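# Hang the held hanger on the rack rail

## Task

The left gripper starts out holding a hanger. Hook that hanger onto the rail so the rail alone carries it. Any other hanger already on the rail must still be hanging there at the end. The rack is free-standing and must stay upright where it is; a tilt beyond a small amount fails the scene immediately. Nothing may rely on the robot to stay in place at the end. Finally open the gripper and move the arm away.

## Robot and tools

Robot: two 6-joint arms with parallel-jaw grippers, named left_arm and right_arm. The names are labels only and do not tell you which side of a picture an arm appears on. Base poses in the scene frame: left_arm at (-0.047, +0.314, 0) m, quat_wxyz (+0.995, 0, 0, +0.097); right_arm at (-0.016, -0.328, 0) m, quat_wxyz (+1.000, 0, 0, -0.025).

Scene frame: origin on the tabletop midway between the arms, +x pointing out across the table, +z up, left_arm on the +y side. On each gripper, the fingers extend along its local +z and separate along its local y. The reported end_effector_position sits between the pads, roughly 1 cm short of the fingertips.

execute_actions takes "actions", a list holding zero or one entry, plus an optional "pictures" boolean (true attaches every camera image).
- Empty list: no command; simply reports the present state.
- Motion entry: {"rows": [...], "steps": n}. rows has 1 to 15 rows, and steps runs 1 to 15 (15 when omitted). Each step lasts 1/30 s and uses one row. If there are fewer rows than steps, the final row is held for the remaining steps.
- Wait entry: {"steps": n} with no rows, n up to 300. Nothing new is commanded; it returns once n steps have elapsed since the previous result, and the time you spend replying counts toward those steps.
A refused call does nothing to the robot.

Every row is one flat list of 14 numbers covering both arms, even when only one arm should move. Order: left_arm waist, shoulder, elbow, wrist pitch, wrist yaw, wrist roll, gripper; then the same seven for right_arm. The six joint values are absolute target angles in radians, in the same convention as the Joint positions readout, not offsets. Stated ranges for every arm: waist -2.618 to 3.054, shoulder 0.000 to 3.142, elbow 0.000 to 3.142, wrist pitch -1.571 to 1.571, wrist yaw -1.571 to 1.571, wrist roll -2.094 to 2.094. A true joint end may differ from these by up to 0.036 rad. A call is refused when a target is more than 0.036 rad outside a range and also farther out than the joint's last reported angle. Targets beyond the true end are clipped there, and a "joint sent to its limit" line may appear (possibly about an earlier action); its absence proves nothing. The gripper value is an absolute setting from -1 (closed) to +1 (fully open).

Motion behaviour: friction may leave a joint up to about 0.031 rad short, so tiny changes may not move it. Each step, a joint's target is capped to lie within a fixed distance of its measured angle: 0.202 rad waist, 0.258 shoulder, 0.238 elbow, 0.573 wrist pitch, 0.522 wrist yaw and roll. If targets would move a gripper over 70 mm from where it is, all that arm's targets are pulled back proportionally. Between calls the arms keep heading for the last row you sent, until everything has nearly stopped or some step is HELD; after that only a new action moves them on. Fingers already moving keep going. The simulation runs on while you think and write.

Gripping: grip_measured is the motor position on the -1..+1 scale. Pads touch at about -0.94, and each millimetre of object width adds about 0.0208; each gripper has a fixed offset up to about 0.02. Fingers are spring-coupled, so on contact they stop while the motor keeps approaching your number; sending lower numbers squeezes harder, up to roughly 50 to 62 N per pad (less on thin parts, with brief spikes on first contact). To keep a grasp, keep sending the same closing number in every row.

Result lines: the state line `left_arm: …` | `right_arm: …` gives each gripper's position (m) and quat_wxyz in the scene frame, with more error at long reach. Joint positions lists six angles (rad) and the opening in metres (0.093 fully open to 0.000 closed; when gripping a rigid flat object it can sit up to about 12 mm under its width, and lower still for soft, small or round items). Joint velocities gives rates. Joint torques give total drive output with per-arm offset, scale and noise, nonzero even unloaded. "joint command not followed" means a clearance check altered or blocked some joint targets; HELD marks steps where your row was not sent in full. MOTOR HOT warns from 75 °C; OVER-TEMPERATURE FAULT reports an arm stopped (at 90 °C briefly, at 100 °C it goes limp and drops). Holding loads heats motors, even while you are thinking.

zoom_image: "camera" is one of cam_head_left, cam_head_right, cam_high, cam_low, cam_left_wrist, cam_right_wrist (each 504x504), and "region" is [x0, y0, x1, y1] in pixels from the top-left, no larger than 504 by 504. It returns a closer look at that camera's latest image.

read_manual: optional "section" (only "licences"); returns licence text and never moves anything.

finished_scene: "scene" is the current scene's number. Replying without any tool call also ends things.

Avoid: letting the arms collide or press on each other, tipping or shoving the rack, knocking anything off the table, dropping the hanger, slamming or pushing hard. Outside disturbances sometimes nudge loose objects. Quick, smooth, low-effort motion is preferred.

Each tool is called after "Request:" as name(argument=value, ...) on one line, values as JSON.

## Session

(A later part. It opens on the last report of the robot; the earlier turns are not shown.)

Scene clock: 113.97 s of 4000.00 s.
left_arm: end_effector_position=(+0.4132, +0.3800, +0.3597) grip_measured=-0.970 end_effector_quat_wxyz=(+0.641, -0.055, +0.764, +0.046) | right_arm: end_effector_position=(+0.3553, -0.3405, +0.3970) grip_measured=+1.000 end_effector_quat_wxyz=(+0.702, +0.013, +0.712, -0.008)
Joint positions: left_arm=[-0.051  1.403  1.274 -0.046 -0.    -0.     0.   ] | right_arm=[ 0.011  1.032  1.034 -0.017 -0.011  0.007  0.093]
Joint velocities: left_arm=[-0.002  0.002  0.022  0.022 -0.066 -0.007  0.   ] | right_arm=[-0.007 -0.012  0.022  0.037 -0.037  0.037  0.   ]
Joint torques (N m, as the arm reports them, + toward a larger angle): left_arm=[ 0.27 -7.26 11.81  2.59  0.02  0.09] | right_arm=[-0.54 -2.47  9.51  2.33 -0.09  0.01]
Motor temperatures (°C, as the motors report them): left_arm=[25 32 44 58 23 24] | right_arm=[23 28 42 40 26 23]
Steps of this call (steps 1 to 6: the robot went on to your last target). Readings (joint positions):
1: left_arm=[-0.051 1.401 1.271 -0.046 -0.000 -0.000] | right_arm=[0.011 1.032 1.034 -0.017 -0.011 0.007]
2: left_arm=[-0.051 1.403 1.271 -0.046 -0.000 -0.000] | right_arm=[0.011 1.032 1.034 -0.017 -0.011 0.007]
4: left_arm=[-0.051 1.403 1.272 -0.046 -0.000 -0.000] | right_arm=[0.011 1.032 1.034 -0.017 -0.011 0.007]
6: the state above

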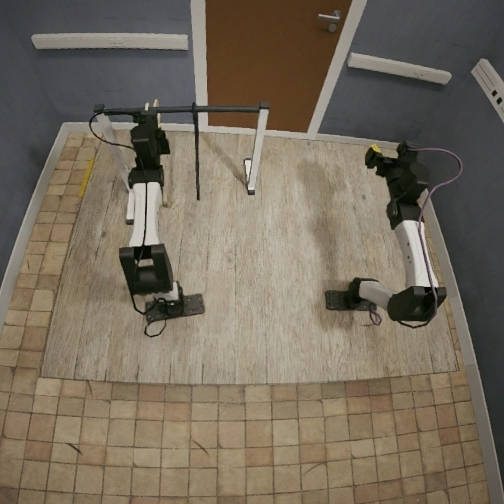

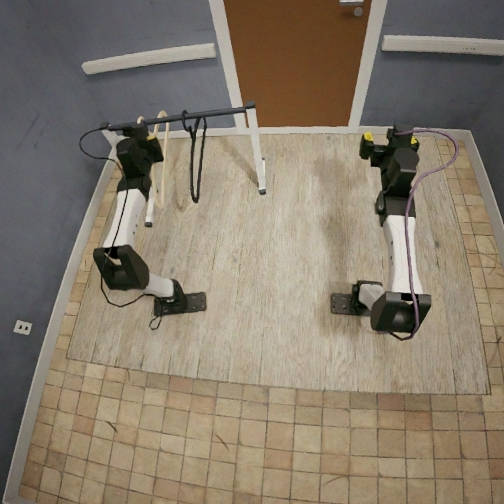

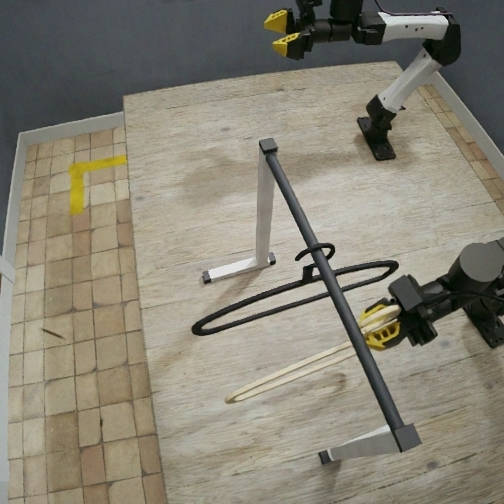

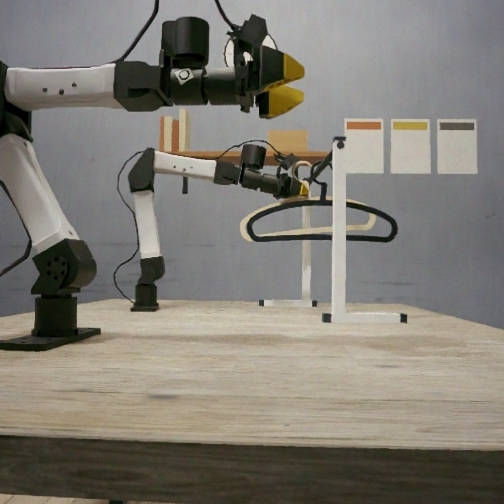

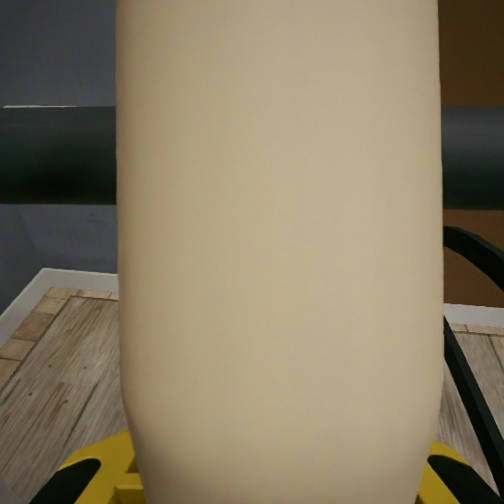

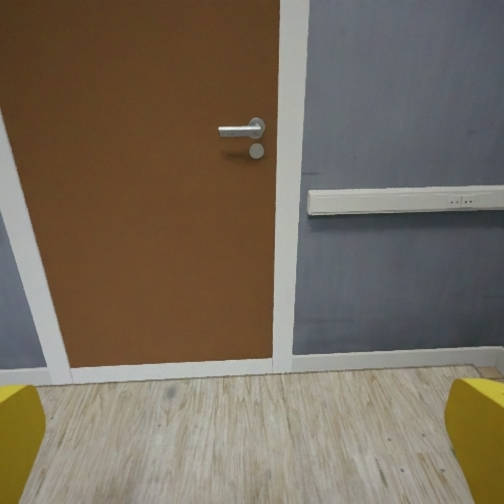

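Request:
execute_actions(actions=[{"rows":[[-0.045,1.415,1.303,-0.015,0.005,0.01,-1,0.011,1.032,1.034,-0.017,-0.011,0.007,1],[-0.045,1.424,1.308,-0.015,0.005,0.01,-1,0.011,1.032,1.034,-0.017,-0.011,0.007,1],[-0.045,1.434,1.316,-0.015,0.005,0.01,-1,0.011,1.032,1.034,-0.017,-0.011,0.007,1],[-0.045,1.445,1.325,-0.015,0.005,0.01,-1,0.011,1.032,1.034,-0.017,-0.011,0.007,1],[-0.045,1.456,1.334,-0.015,0.005,0.01,-1,0.011,1.032,1.034,-0.017,-0.011,0.007,1],[-0.045,1.467,1.343,-0.015,0.005,0.01,-1,0.011,1.032,1.034,-0.017,-0.011,0.007,1],[-0.045,1.478,1.353,-0.015,0.005,0.01,-1,0.011,1.032,1.034,-0.017,-0.011,0.007,1],[-0.045,1.489,1.363,-0.015,0.005,0.01,-1,0.011,1.032,1.034,-0.017,-0.011,0.007,1],[-0.045,1.50,1.373,-0.015,0.005,0.01,-1,0.011,1.032,1.034,-0.017,-0.011,0.007,1],[-0.045,1.51,1.382,-0.015,0.005,0.01,-1,0.011,1.032,1.034,-0.017,-0.011,0.007,1],[-0.045,1.519,1.39,-0.015,0.005,0.01,-1,0.011,1.032,1.034,-0.017,-0.011,0.007,1],[-0.045,1.526,1.397,-0.015,0.005,0.01,-1,0.011,1.032,1.034,-0.017,-0.011,0.007,1],[-0.045,1.532,1.402,-0.015,0.005,0.01,-1,0.011,1.032,1.034,-0.017,-0.011,0.007,1],[-0.045,1.535,1.404,-0.02,0.005,0.01,-1,0.011,1.032,1.034,-0.017,-0.011,0.007,1],[-0.045,1.535,1.404,-0.03,0.005,0.01,-1,0.011,1.032,1.034,-0.017,-0.011,0.007,1]]}], pictures=false)

Request:
execute_actions(actions=[{"rows":[[-0.045,1.535,1.404,-0.04,0.005,0.01,-1,0.011,1.032,1.034,-0.017,-0.011,0.007,1],[-0.045,1.535,1.404,-0.051,0.005,0.01,-1,0.011,1.032,1.034,-0.017,-0.011,0.007,1],[-0.045,1.535,1.404,-0.062,0.005,0.01,-1,0.011,1.032,1.034,-0.017,-0.011,0.007,1],[-0.045,1.535,1.404,-0.073,0.005,0.01,-1,0.011,1.032,1.034,-0.017,-0.011,0.007,1],[-0.045,1.535,1.404,-0.084,0.005,0.01,-1,0.011,1.032,1.034,-0.017,-0.011,0.007,1],[-0.045,1.535,1.404,-0.095,0.005,0.01,-1,0.011,1.032,1.034,-0.017,-0.011,0.007,1],[-0.045,1.535,1.404,-0.106,0.005,0.01,-1,0.011,1.032,1.034,-0.017,-0.011,0.007,1],[-0.045,1.535,1.404,-0.116,0.005,0.01,-1,0.011,1.032,1.034,-0.017,-0.011,0.007,1],[-0.045,1.535,1.404,-0.125,0.005,0.01,-1,0.011,1.032,1.034,-0.017,-0.011,0.007,1],[-0.045,1.535,1.404,-0.133,0.005,0.01,-1,0.011,1.032,1.034,-0.017,-0.011,0.007,1],[-0.045,1.535,1.404,-0.14,0.005,0.01,-1,0.011,1.032,1.034,-0.017,-0.011,0.007,1]],"steps":15}], pictures=false)

Request:
execute_actions(actions=[{"steps":5}])

Request:
zoom_image(camera="cam_low", region=[240, 135, 360, 215])

Request:
zoom_image(camera="cam_high", region=[310, 250, 450, 390])

Scene clock: 141.83 s of 4000.00 s.
left_arm: end_effector_position=(+0.4443, +0.3844, +0.3523) grip_measured=-0.970 end_effector_quat_wxyz=(+0.633, -0.055, +0.771, +0.045) | right_arm: end_effector_position=(+0.3553, -0.3405, +0.3970) grip_measured=+1.000 end_effector_quat_wxyz=(+0.702, +0.013, +0.712, -0.008)
Joint positions: left_arm=[-0.051  1.525  1.374 -0.046 -0.    -0.     0.   ] | right_arm=[ 0.011  1.032  1.034 -0.017 -0.011  0.007  0.093]
Joint velocities: left_arm=[ 0.007  0.1    0.046 -0.081  0.007 -0.11   0.   ] | right_arm=[-0.002 -0.002 -0.017  0.051 -0.022  0.022  0.   ]
Joint torques (N m, as the arm reports them, + toward a larger angle): left_arm=[ 0.27 -9.06 11.97  2.43  0.02  0.09] | right_arm=[-0.53 -2.61  9.37  2.33 -0.06  0.01]
Motor temperatures (°C, as the motors report them): left_arm=[25 33 49 59 23 24] | right_arm=[23 28 42 41 26 23]
Steps of this call (steps 1 to 15: the robot went on to your last target; steps 16 to 90: nothing new was sent; then 24.37 s passed at rest; steps 91 to 105: all 15 steps of this action). Readings (joint positions):
91: left_arm=[-0.051 1.403 1.275 -0.046 -0.000 -0.000] | right_arm=[0.011 1.032 1.034 -0.017 -0.011 0.007]
92: left_arm=[-0.051 1.403 1.275 -0.046 -0.000 -0.000] | right_arm=[0.011 1.032 1.034 -0.017 -0.011 0.007]
94: left_arm=[-0.051 1.412 1.286 -0.046 -0.000 -0.000] | right_arm=[0.011 1.032 1.034 -0.017 -0.011 0.007]
98: left_arm=[-0.051 1.455 1.325 -0.045 -0.000 -0.000] | right_arm=[0.011 1.032 1.034 -0.017 -0.011 0.007]
105: the state above

Scene clock: 142.33 s of 4000.00 s.
left_arm: end_effector_position=(+0.4406, +0.3839, +0.3333) grip_measured=-0.970 end_effector_quat_wxyz=(+0.600, -0.057, +0.797, +0.043) | right_arm: end_effector_position=(+0.3553, -0.3405, +0.3970) grip_measured=+1.000 end_effector_quat_wxyz=(+0.702, +0.013, +0.712, -0.008)
Joint positions: left_arm=[-0.051  1.529  1.381 -0.134 -0.    -0.     0.   ] | right_arm=[ 0.011  1.032  1.034 -0.017 -0.011  0.007  0.093]
Joint velocities: left_arm=[ 0.002 -0.017 -0.017 -0.081  0.066 -0.007  0.   ] | right_arm=[-0.007  0.012 -0.007  0.022  0.007  0.037  0.   ]
Joint torques (N m, as the arm reports them, + toward a larger angle): left_arm=[ 0.27 -8.61 11.49  2.27  0.02  0.09] | right_arm=[-0.52 -2.55  9.38  2.34 -0.08 -0.01]
Motor temperatures (°C, as the motors report them): left_arm=[25 33 49 59 23 24] | right_arm=[23 28 42 41 26 23]
Steps of this call (steps 1 to 15: all 15 steps of this action). Readings (joint positions):
1: left_arm=[-0.051 1.528 1.375 -0.047 -0.000 -0.000] | right_arm=[0.011 1.032 1.034 -0.017 -0.011 0.007]
2: left_arm=[-0.051 1.529 1.375 -0.050 -0.000 -0.000] | right_arm=[0.011 1.032 1.034 -0.017 -0.011 0.007]
4: left_arm=[-0.051 1.529 1.377 -0.061 -0.000 -0.000] | right_arm=[0.011 1.032 1.034 -0.017 -0.011 0.007]
8: left_arm=[-0.051 1.529 1.379 -0.091 -0.000 -0.000] | right_arm=[0.011 1.032 1.034 -0.017 -0.011 0.007]
15: the state above

Scene clock: 142.50 s of 4000.00 s.
left_arm: end_effector_position=(+0.4405, +0.3839, +0.3330) grip_measured=-0.970 end_effector_quat_wxyz=(+0.599, -0.057, +0.798, +0.043) | right_arm: end_effector_position=(+0.3553, -0.3405, +0.3970) grip_measured=+1.000 end_effector_quat_wxyz=(+0.702, +0.013, +0.712, -0.008)
Joint positions: left_arm=[-0.051  1.529  1.381 -0.135 -0.    -0.     0.   ] | right_arm=[ 0.011  1.032  1.034 -0.017 -0.011  0.007  0.093]
Joint velocities: left_arm=[-0.012 -0.002 -0.027 -0.007 -0.051 -0.081  0.   ] | right_arm=[-0.002 -0.012 -0.017 -0.066 -0.051 -0.051  0.   ]
Joint torques (N m, as the arm reports them, + toward a larger angle): left_arm=[ 0.27 -8.68 11.56  2.16  0.02  0.09] | right_arm=[-0.56 -2.52  9.48  2.33 -0.07 -0.01]
Motor temperatures (°C, as the motors report them): left_arm=[25 33 49 59 23 24] | right_arm=[23 28 42 41 26 23]
Steps of this call (steps 1 to 5: the robot went on to your last target). Readings (joint positions):
1: left_arm=[-0.051 1.529 1.381 -0.134 -0.000 -0.000] | right_arm=[0.011 1.032 1.034 -0.017 -0.011 0.007]
2: left_arm=[-0.051 1.529 1.381 -0.135 -0.000 -0.000] | right_arm=[0.011 1.032 1.034 -0.017 -0.011 0.007]
4: left_arm=[-0.051 1.529 1.381 -0.135 -0.000 -0.000] | right_arm=[0.011 1.032 1.034 -0.017 -0.011 0.007]
5: the state above

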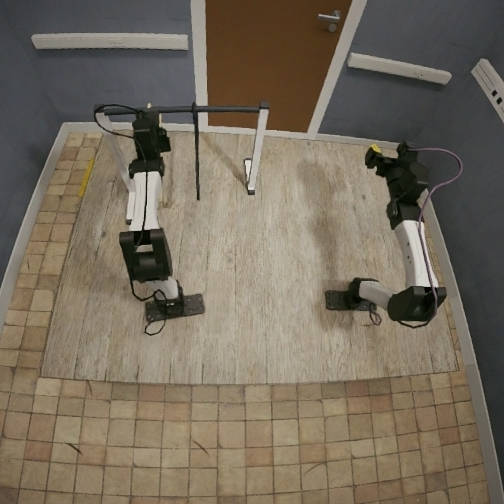

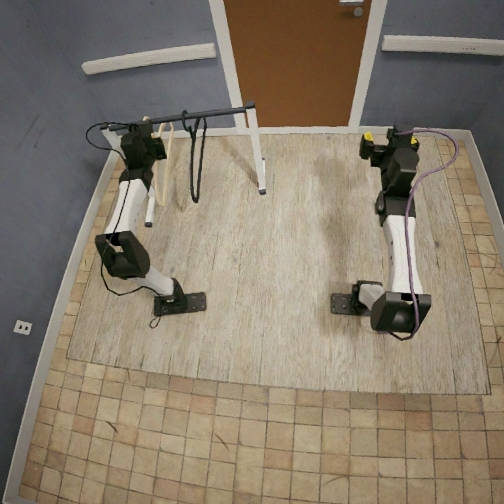

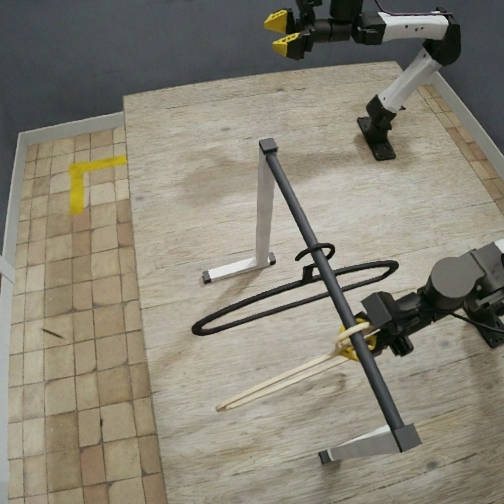

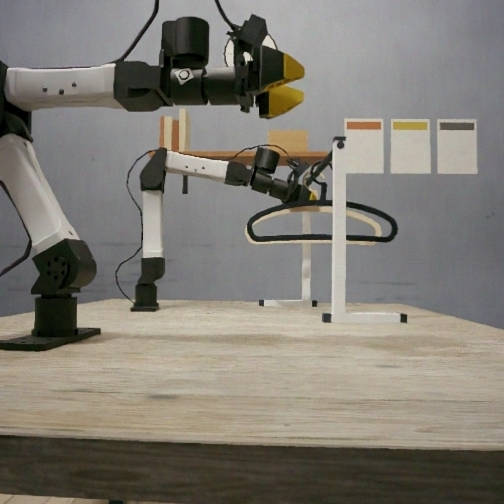

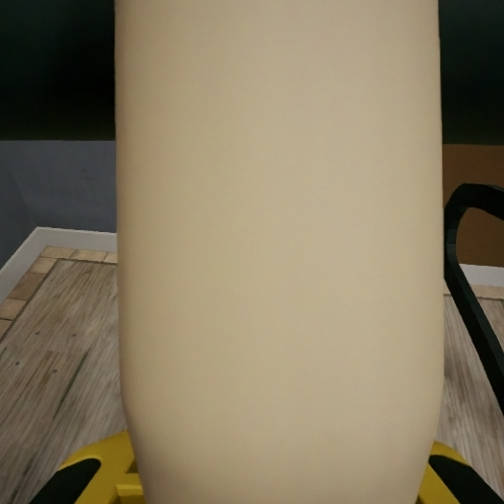

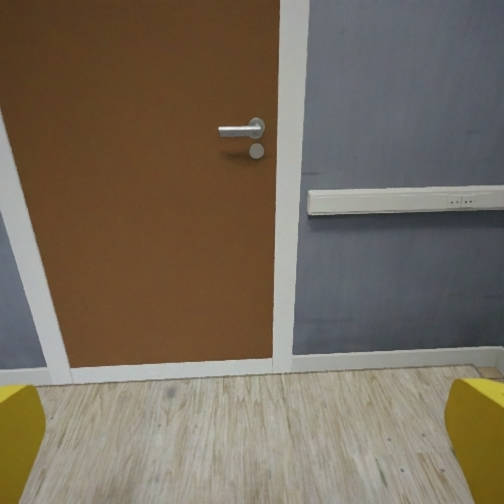

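Region (240, 135, 360, 215) of cam_low's 504x504 image, scaled by 4.200, with more detail than that image has.

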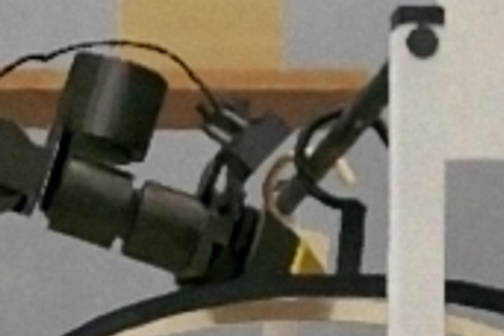

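Region (310, 250, 450, 390) of cam_high's 504x504 image, scaled by 3.600, with more detail than that image has.

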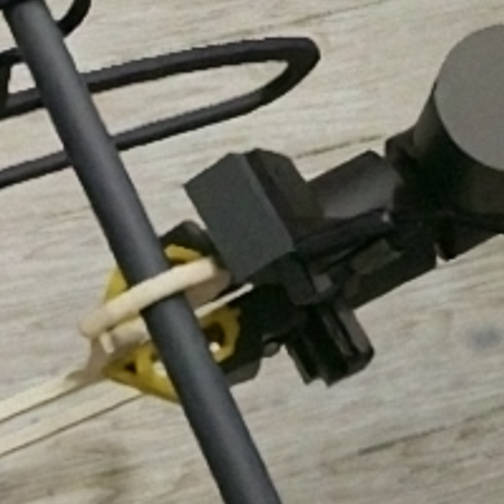

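Request:
execute_actions(actions=[{"rows":[[-0.045,1.53,1.395,-0.125,0.005,0.01,-0.8,0.011,1.032,1.034,-0.017,-0.011,0.007,1],[-0.045,1.53,1.395,-0.125,0.005,0.01,-0.7,0.011,1.032,1.034,-0.017,-0.011,0.007,1],[-0.045,1.53,1.395,-0.125,0.005,0.01,-0.6,0.011,1.032,1.034,-0.017,-0.011,0.007,1],[-0.045,1.53,1.395,-0.125,0.005,0.01,-0.4,0.011,1.032,1.034,-0.017,-0.011,0.007,1],[-0.045,1.53,1.395,-0.125,0.005,0.01,-0.2,0.011,1.032,1.034,-0.017,-0.011,0.007,1],[-0.045,1.53,1.395,-0.125,0.005,0.01,0,0.011,1.032,1.034,-0.017,-0.011,0.007,1],[-0.045,1.53,1.395,-0.125,0.005,0.01,0.2,0.011,1.032,1.034,-0.017,-0.011,0.007,1]],"steps":11}], pictures=false)

Request:
execute_actions(actions=[{"rows":[[-0.045,1.51,1.381,-0.125,0.005,0.01,0.2,0.011,1.032,1.034,-0.017,-0.011,0.007,1],[-0.045,1.495,1.371,-0.125,0.005,0.01,0.2,0.011,1.032,1.034,-0.017,-0.011,0.007,1],[-0.045,1.48,1.36,-0.125,0.005,0.01,0.2,0.011,1.032,1.034,-0.017,-0.011,0.007,1],[-0.045,1.46,1.345,-0.125,0.005,0.01,0.2,0.011,1.032,1.034,-0.017,-0.011,0.007,1],[-0.045,1.44,1.33,-0.125,0.005,0.01,0.2,0.011,1.032,1.034,-0.017,-0.011,0.007,1],[-0.045,1.415,1.312,-0.125,0.005,0.01,0.2,0.011,1.032,1.034,-0.017,-0.011,0.007,1],[-0.045,1.39,1.294,-0.125,0.005,0.01,0.2,0.011,1.032,1.034,-0.017,-0.011,0.007,1],[-0.045,1.36,1.272,-0.125,0.005,0.01,0.2,0.011,1.032,1.034,-0.017,-0.011,0.007,1],[-0.045,1.33,1.25,-0.125,0.005,0.01,0.2,0.011,1.032,1.034,-0.017,-0.011,0.007,1],[-0.045,1.30,1.23,-0.125,0.005,0.01,0.2,0.011,1.032,1.034,-0.017,-0.011,0.007,1],[-0.045,1.265,1.21,-0.125,0.005,0.01,0.2,0.011,1.032,1.034,-0.017,-0.011,0.007,1],[-0.045,1.23,1.19,-0.125,0.005,0.01,0.2,0.011,1.032,1.034,-0.017,-0.011,0.007,1],[-0.045,1.195,1.17,-0.125,0.005,0.01,0.2,0.011,1.032,1.034,-0.017,-0.011,0.007,1],[-0.045,1.16,1.155,-0.125,0.005,0.01,0.2,0.011,1.032,1.034,-0.017,-0.011,0.007,1],[-0.045,1.12,1.14,-0.125,0.005,0.01,0.2,0.011,1.032,1.034,-0.017,-0.011,0.007,1]]}], pictures=false)

Request:
execute_actions(actions=[{"rows":[[-0.045,1.08,1.125,-0.125,0.005,0.01,0.2,0.011,1.032,1.034,-0.017,-0.011,0.007,1],[-0.045,1.04,1.11,-0.125,0.005,0.01,0.2,0.011,1.032,1.034,-0.017,-0.011,0.007,1],[-0.045,1.0,1.098,-0.125,0.005,0.01,0.2,0.011,1.032,1.034,-0.017,-0.011,0.007,1],[-0.045,0.96,1.086,-0.125,0.005,0.01,0.2,0.011,1.032,1.034,-0.017,-0.011,0.007,1],[-0.045,0.92,1.074,-0.125,0.005,0.01,0.2,0.011,1.032,1.034,-0.017,-0.011,0.007,1],[-0.045,0.88,1.062,-0.125,0.005,0.01,0.2,0.011,1.032,1.034,-0.017,-0.011,0.007,1],[-0.045,0.84,1.05,-0.125,0.005,0.01,0.2,0.011,1.032,1.034,-0.017,-0.011,0.007,1],[-0.045,0.80,1.04,-0.125,0.005,0.01,0.2,0.011,1.032,1.034,-0.017,-0.011,0.007,1],[-0.045,0.76,1.03,-0.125,0.005,0.01,0.2,0.011,1.032,1.034,-0.017,-0.011,0.007,1],[-0.045,0.725,1.02,-0.125,0.005,0.01,0.2,0.011,1.032,1.034,-0.017,-0.011,0.007,1],[-0.045,0.695,1.012,-0.125,0.005,0.01,0.2,0.011,1.032,1.034,-0.017,-0.011,0.007,1],[-0.045,0.67,1.006,-0.125,0.005,0.01,0.2,0.011,1.032,1.034,-0.017,-0.011,0.007,1],[-0.045,0.65,1.002,-0.125,0.005,0.01,0.2,0.011,1.032,1.034,-0.017,-0.011,0.007,1],[-0.045,0.637,1.0,-0.125,0.005,0.01,0.2,0.011,1.032,1.034,-0.017,-0.011,0.007,1],[-0.045,0.63,1.0,-0.125,0.005,0.01,0.2,0.011,1.032,1.034,-0.017,-0.011,0.007,1]]}])

Scene clock: 176.83 s of 4000.00 s.
left_arm: end_effector_position=(+0.4405, +0.3839, +0.3330) grip_measured=+0.197 end_effector_quat_wxyz=(+0.599, -0.057, +0.798, +0.043) | right_arm: end_effector_position=(+0.3553, -0.3405, +0.3970) grip_measured=+1.000 end_effector_quat_wxyz=(+0.702, +0.013, +0.712, -0.008)
Joint positions: left_arm=[-0.051  1.529  1.381 -0.135 -0.     0.001  0.055] | right_arm=[ 0.011  1.032  1.034 -0.017 -0.011  0.007  0.093]
Joint velocities: left_arm=[-0.002 -0.012  0.002 -0.022  0.007 -0.081 -0.   ] | right_arm=[-0.007 -0.002 -0.002  0.081  0.051 -0.037  0.   ]
Joint torques (N m, as the arm reports them, + toward a larger angle): left_arm=[ 0.28 -9.17 10.69  2.35  0.02  0.08] | right_arm=[-0.42 -2.54  9.48  2.33 -0.08 -0.02]
Motor temperatures (°C, as the motors report them): left_arm=[25 36 52 57 23 24] | right_arm=[23 28 43 41 26 23]
Steps of this call (steps 1 to 15: the robot went on to your last target; steps 16 to 90: nothing new was sent; then 30.97 s passed at rest; steps 91 to 101: all 11 steps of this action). Readings (joint positions):
91: left_arm=[-0.051 1.529 1.381 -0.135 -0.000 0.000] | right_arm=[0.011 1.032 1.034 -0.017 -0.011 0.007]
92: left_arm=[-0.051 1.529 1.381 -0.135 -0.000 0.000] | right_arm=[0.011 1.032 1.034 -0.017 -0.011 0.007]
94: left_arm=[-0.051 1.529 1.381 -0.135 -0.000 0.000] | right_arm=[0.011 1.032 1.034 -0.017 -0.011 0.007]
98: left_arm=[-0.051 1.529 1.381 -0.135 -0.000 0.001] | right_arm=[0.011 1.032 1.034 -0.017 -0.011 0.007]
101: the state above

Scene clock: 177.33 s of 4000.00 s.
left_arm: end_effector_position=(+0.3593, +0.3722, +0.3752) grip_measured=+0.198 end_effector_quat_wxyz=(+0.647, -0.054, +0.759, +0.046) | right_arm: end_effector_position=(+0.3553, -0.3405, +0.3970) grip_measured=+1.000 end_effector_quat_wxyz=(+0.702, +0.013, +0.712, -0.008)
Joint positions: left_arm=[-0.051  1.203  1.179 -0.135 -0.     0.001  0.055] | right_arm=[ 0.011  1.032  1.034 -0.017 -0.011  0.007  0.093]
Joint velocities: left_arm=[-0.002 -1.028 -0.457  0.007 -0.037 -0.007 -0.001] | right_arm=[-0.022  0.002 -0.017  0.007 -0.007  0.007  0.   ]
Joint torques (N m, as the arm reports them, + toward a larger angle): left_arm=[ 0.25 -7.41  8.3   2.39  0.02  0.08] | right_arm=[-0.48 -2.52  9.45  2.33 -0.09  0.  ]
Motor temperatures (°C, as the motors report them): left_arm=[25 36 52 57 23 24] | right_arm=[23 28 43 41 26 23]
Steps of this call (steps 1 to 15: all 15 steps of this action). Readings (joint positions):
1: left_arm=[-0.051 1.529 1.381 -0.135 -0.000 0.001] | right_arm=[0.011 1.032 1.034 -0.017 -0.011 0.007]
2: left_arm=[-0.051 1.528 1.381 -0.135 -0.000 0.001] | right_arm=[0.011 1.032 1.034 -0.017 -0.011 0.007]
4: left_arm=[-0.051 1.516 1.372 -0.135 -0.000 0.001] | right_arm=[0.011 1.032 1.034 -0.017 -0.011 0.007]
8: left_arm=[-0.051 1.436 1.312 -0.135 -0.000 0.001] | right_arm=[0.011 1.032 1.034 -0.017 -0.011 0.007]
15: the state above

Scene clock: 177.83 s of 4000.00 s.
left_arm: end_effector_position=(+0.2019, +0.3497, +0.4775) grip_measured=+0.198 end_effector_quat_wxyz=(+0.785, -0.044, +0.615, +0.056) | right_arm: end_effector_position=(+0.3553, -0.3405, +0.3970) grip_measured=+1.000 end_effector_quat_wxyz=(+0.702, +0.013, +0.712, -0.008)
Joint positions: left_arm=[-0.051  0.653  1.027 -0.131 -0.     0.001  0.055] | right_arm=[ 0.011  1.032  1.034 -0.017 -0.011  0.007  0.093]
Joint velocities: left_arm=[ 0.002 -0.466 -0.046 -0.081  0.037 -0.007  0.   ] | right_arm=[-0.007  0.002 -0.012  0.066 -0.022 -0.066  0.   ]
Joint torques (N m, as the arm reports them, + toward a larger angle): left_arm=[0.27 1.77 5.28 2.09 0.01 0.08] | right_arm=[-0.49 -2.46  9.49  2.33 -0.09  0.01]
Motor temperatures (°C, as the motors report them): left_arm=[25 36 52 57 23 24] | right_arm=[23 28 43 41 26 23]
Steps of this call (steps 1 to 15: all 15 steps of this action). Readings (joint positions):
1: left_arm=[-0.051 1.166 1.162 -0.135 -0.000 0.001] | right_arm=[0.011 1.032 1.034 -0.017 -0.011 0.007]
2: left_arm=[-0.051 1.127 1.147 -0.135 -0.000 0.001] | right_arm=[0.011 1.032 1.034 -0.017 -0.011 0.007]
4: left_arm=[-0.051 1.047 1.119 -0.135 -0.000 0.001] | right_arm=[0.011 1.032 1.034 -0.017 -0.011 0.007]
8: left_arm=[-0.051 0.883 1.074 -0.134 -0.000 0.001] | right_arm=[0.011 1.032 1.034 -0.017 -0.011 0.007]
15: the state above

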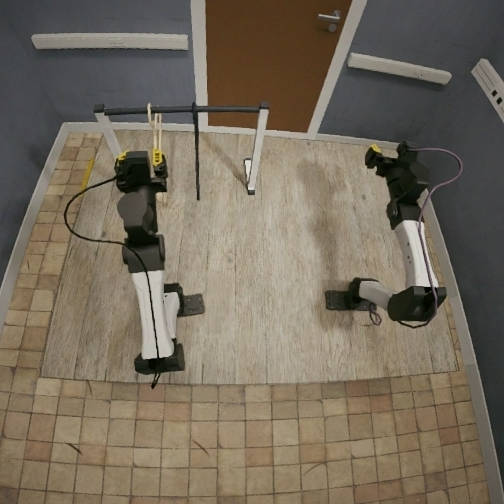

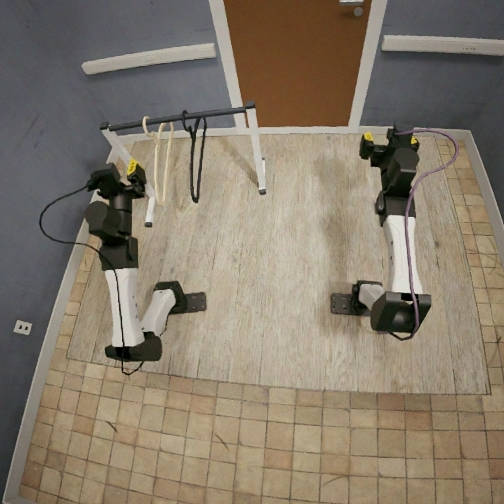

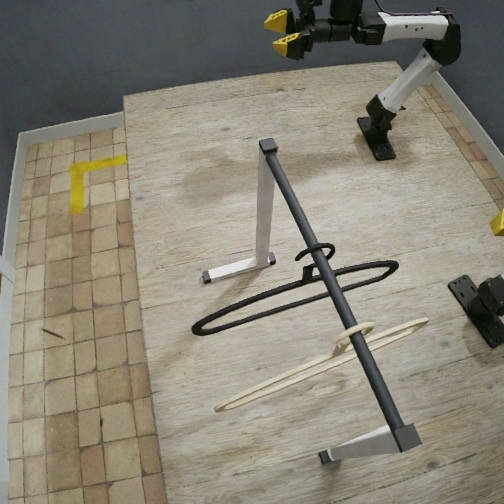

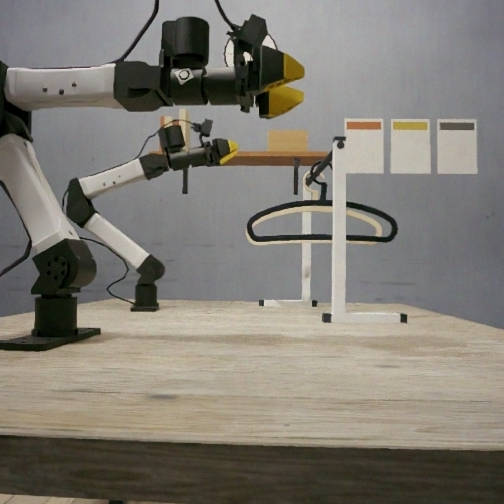

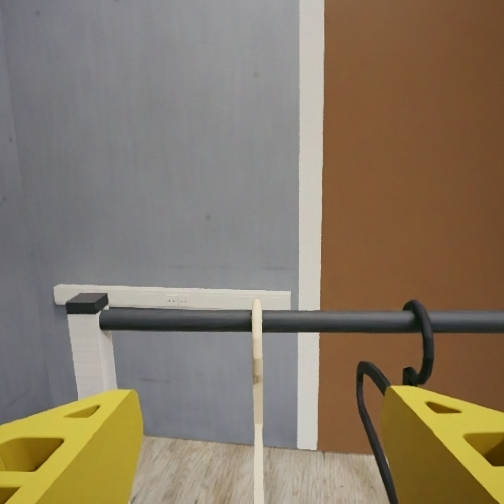

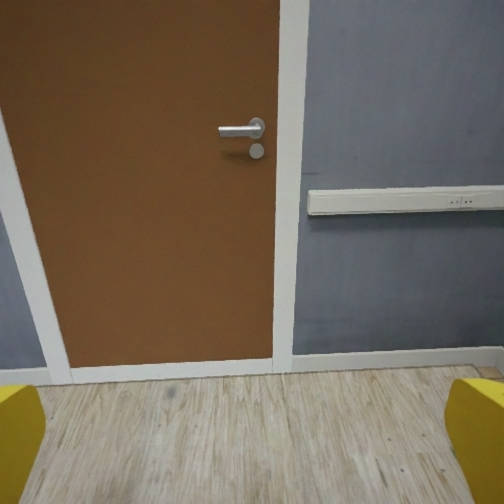

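Request:
finished_scene(scene=2)

The scene is finished: the task was done.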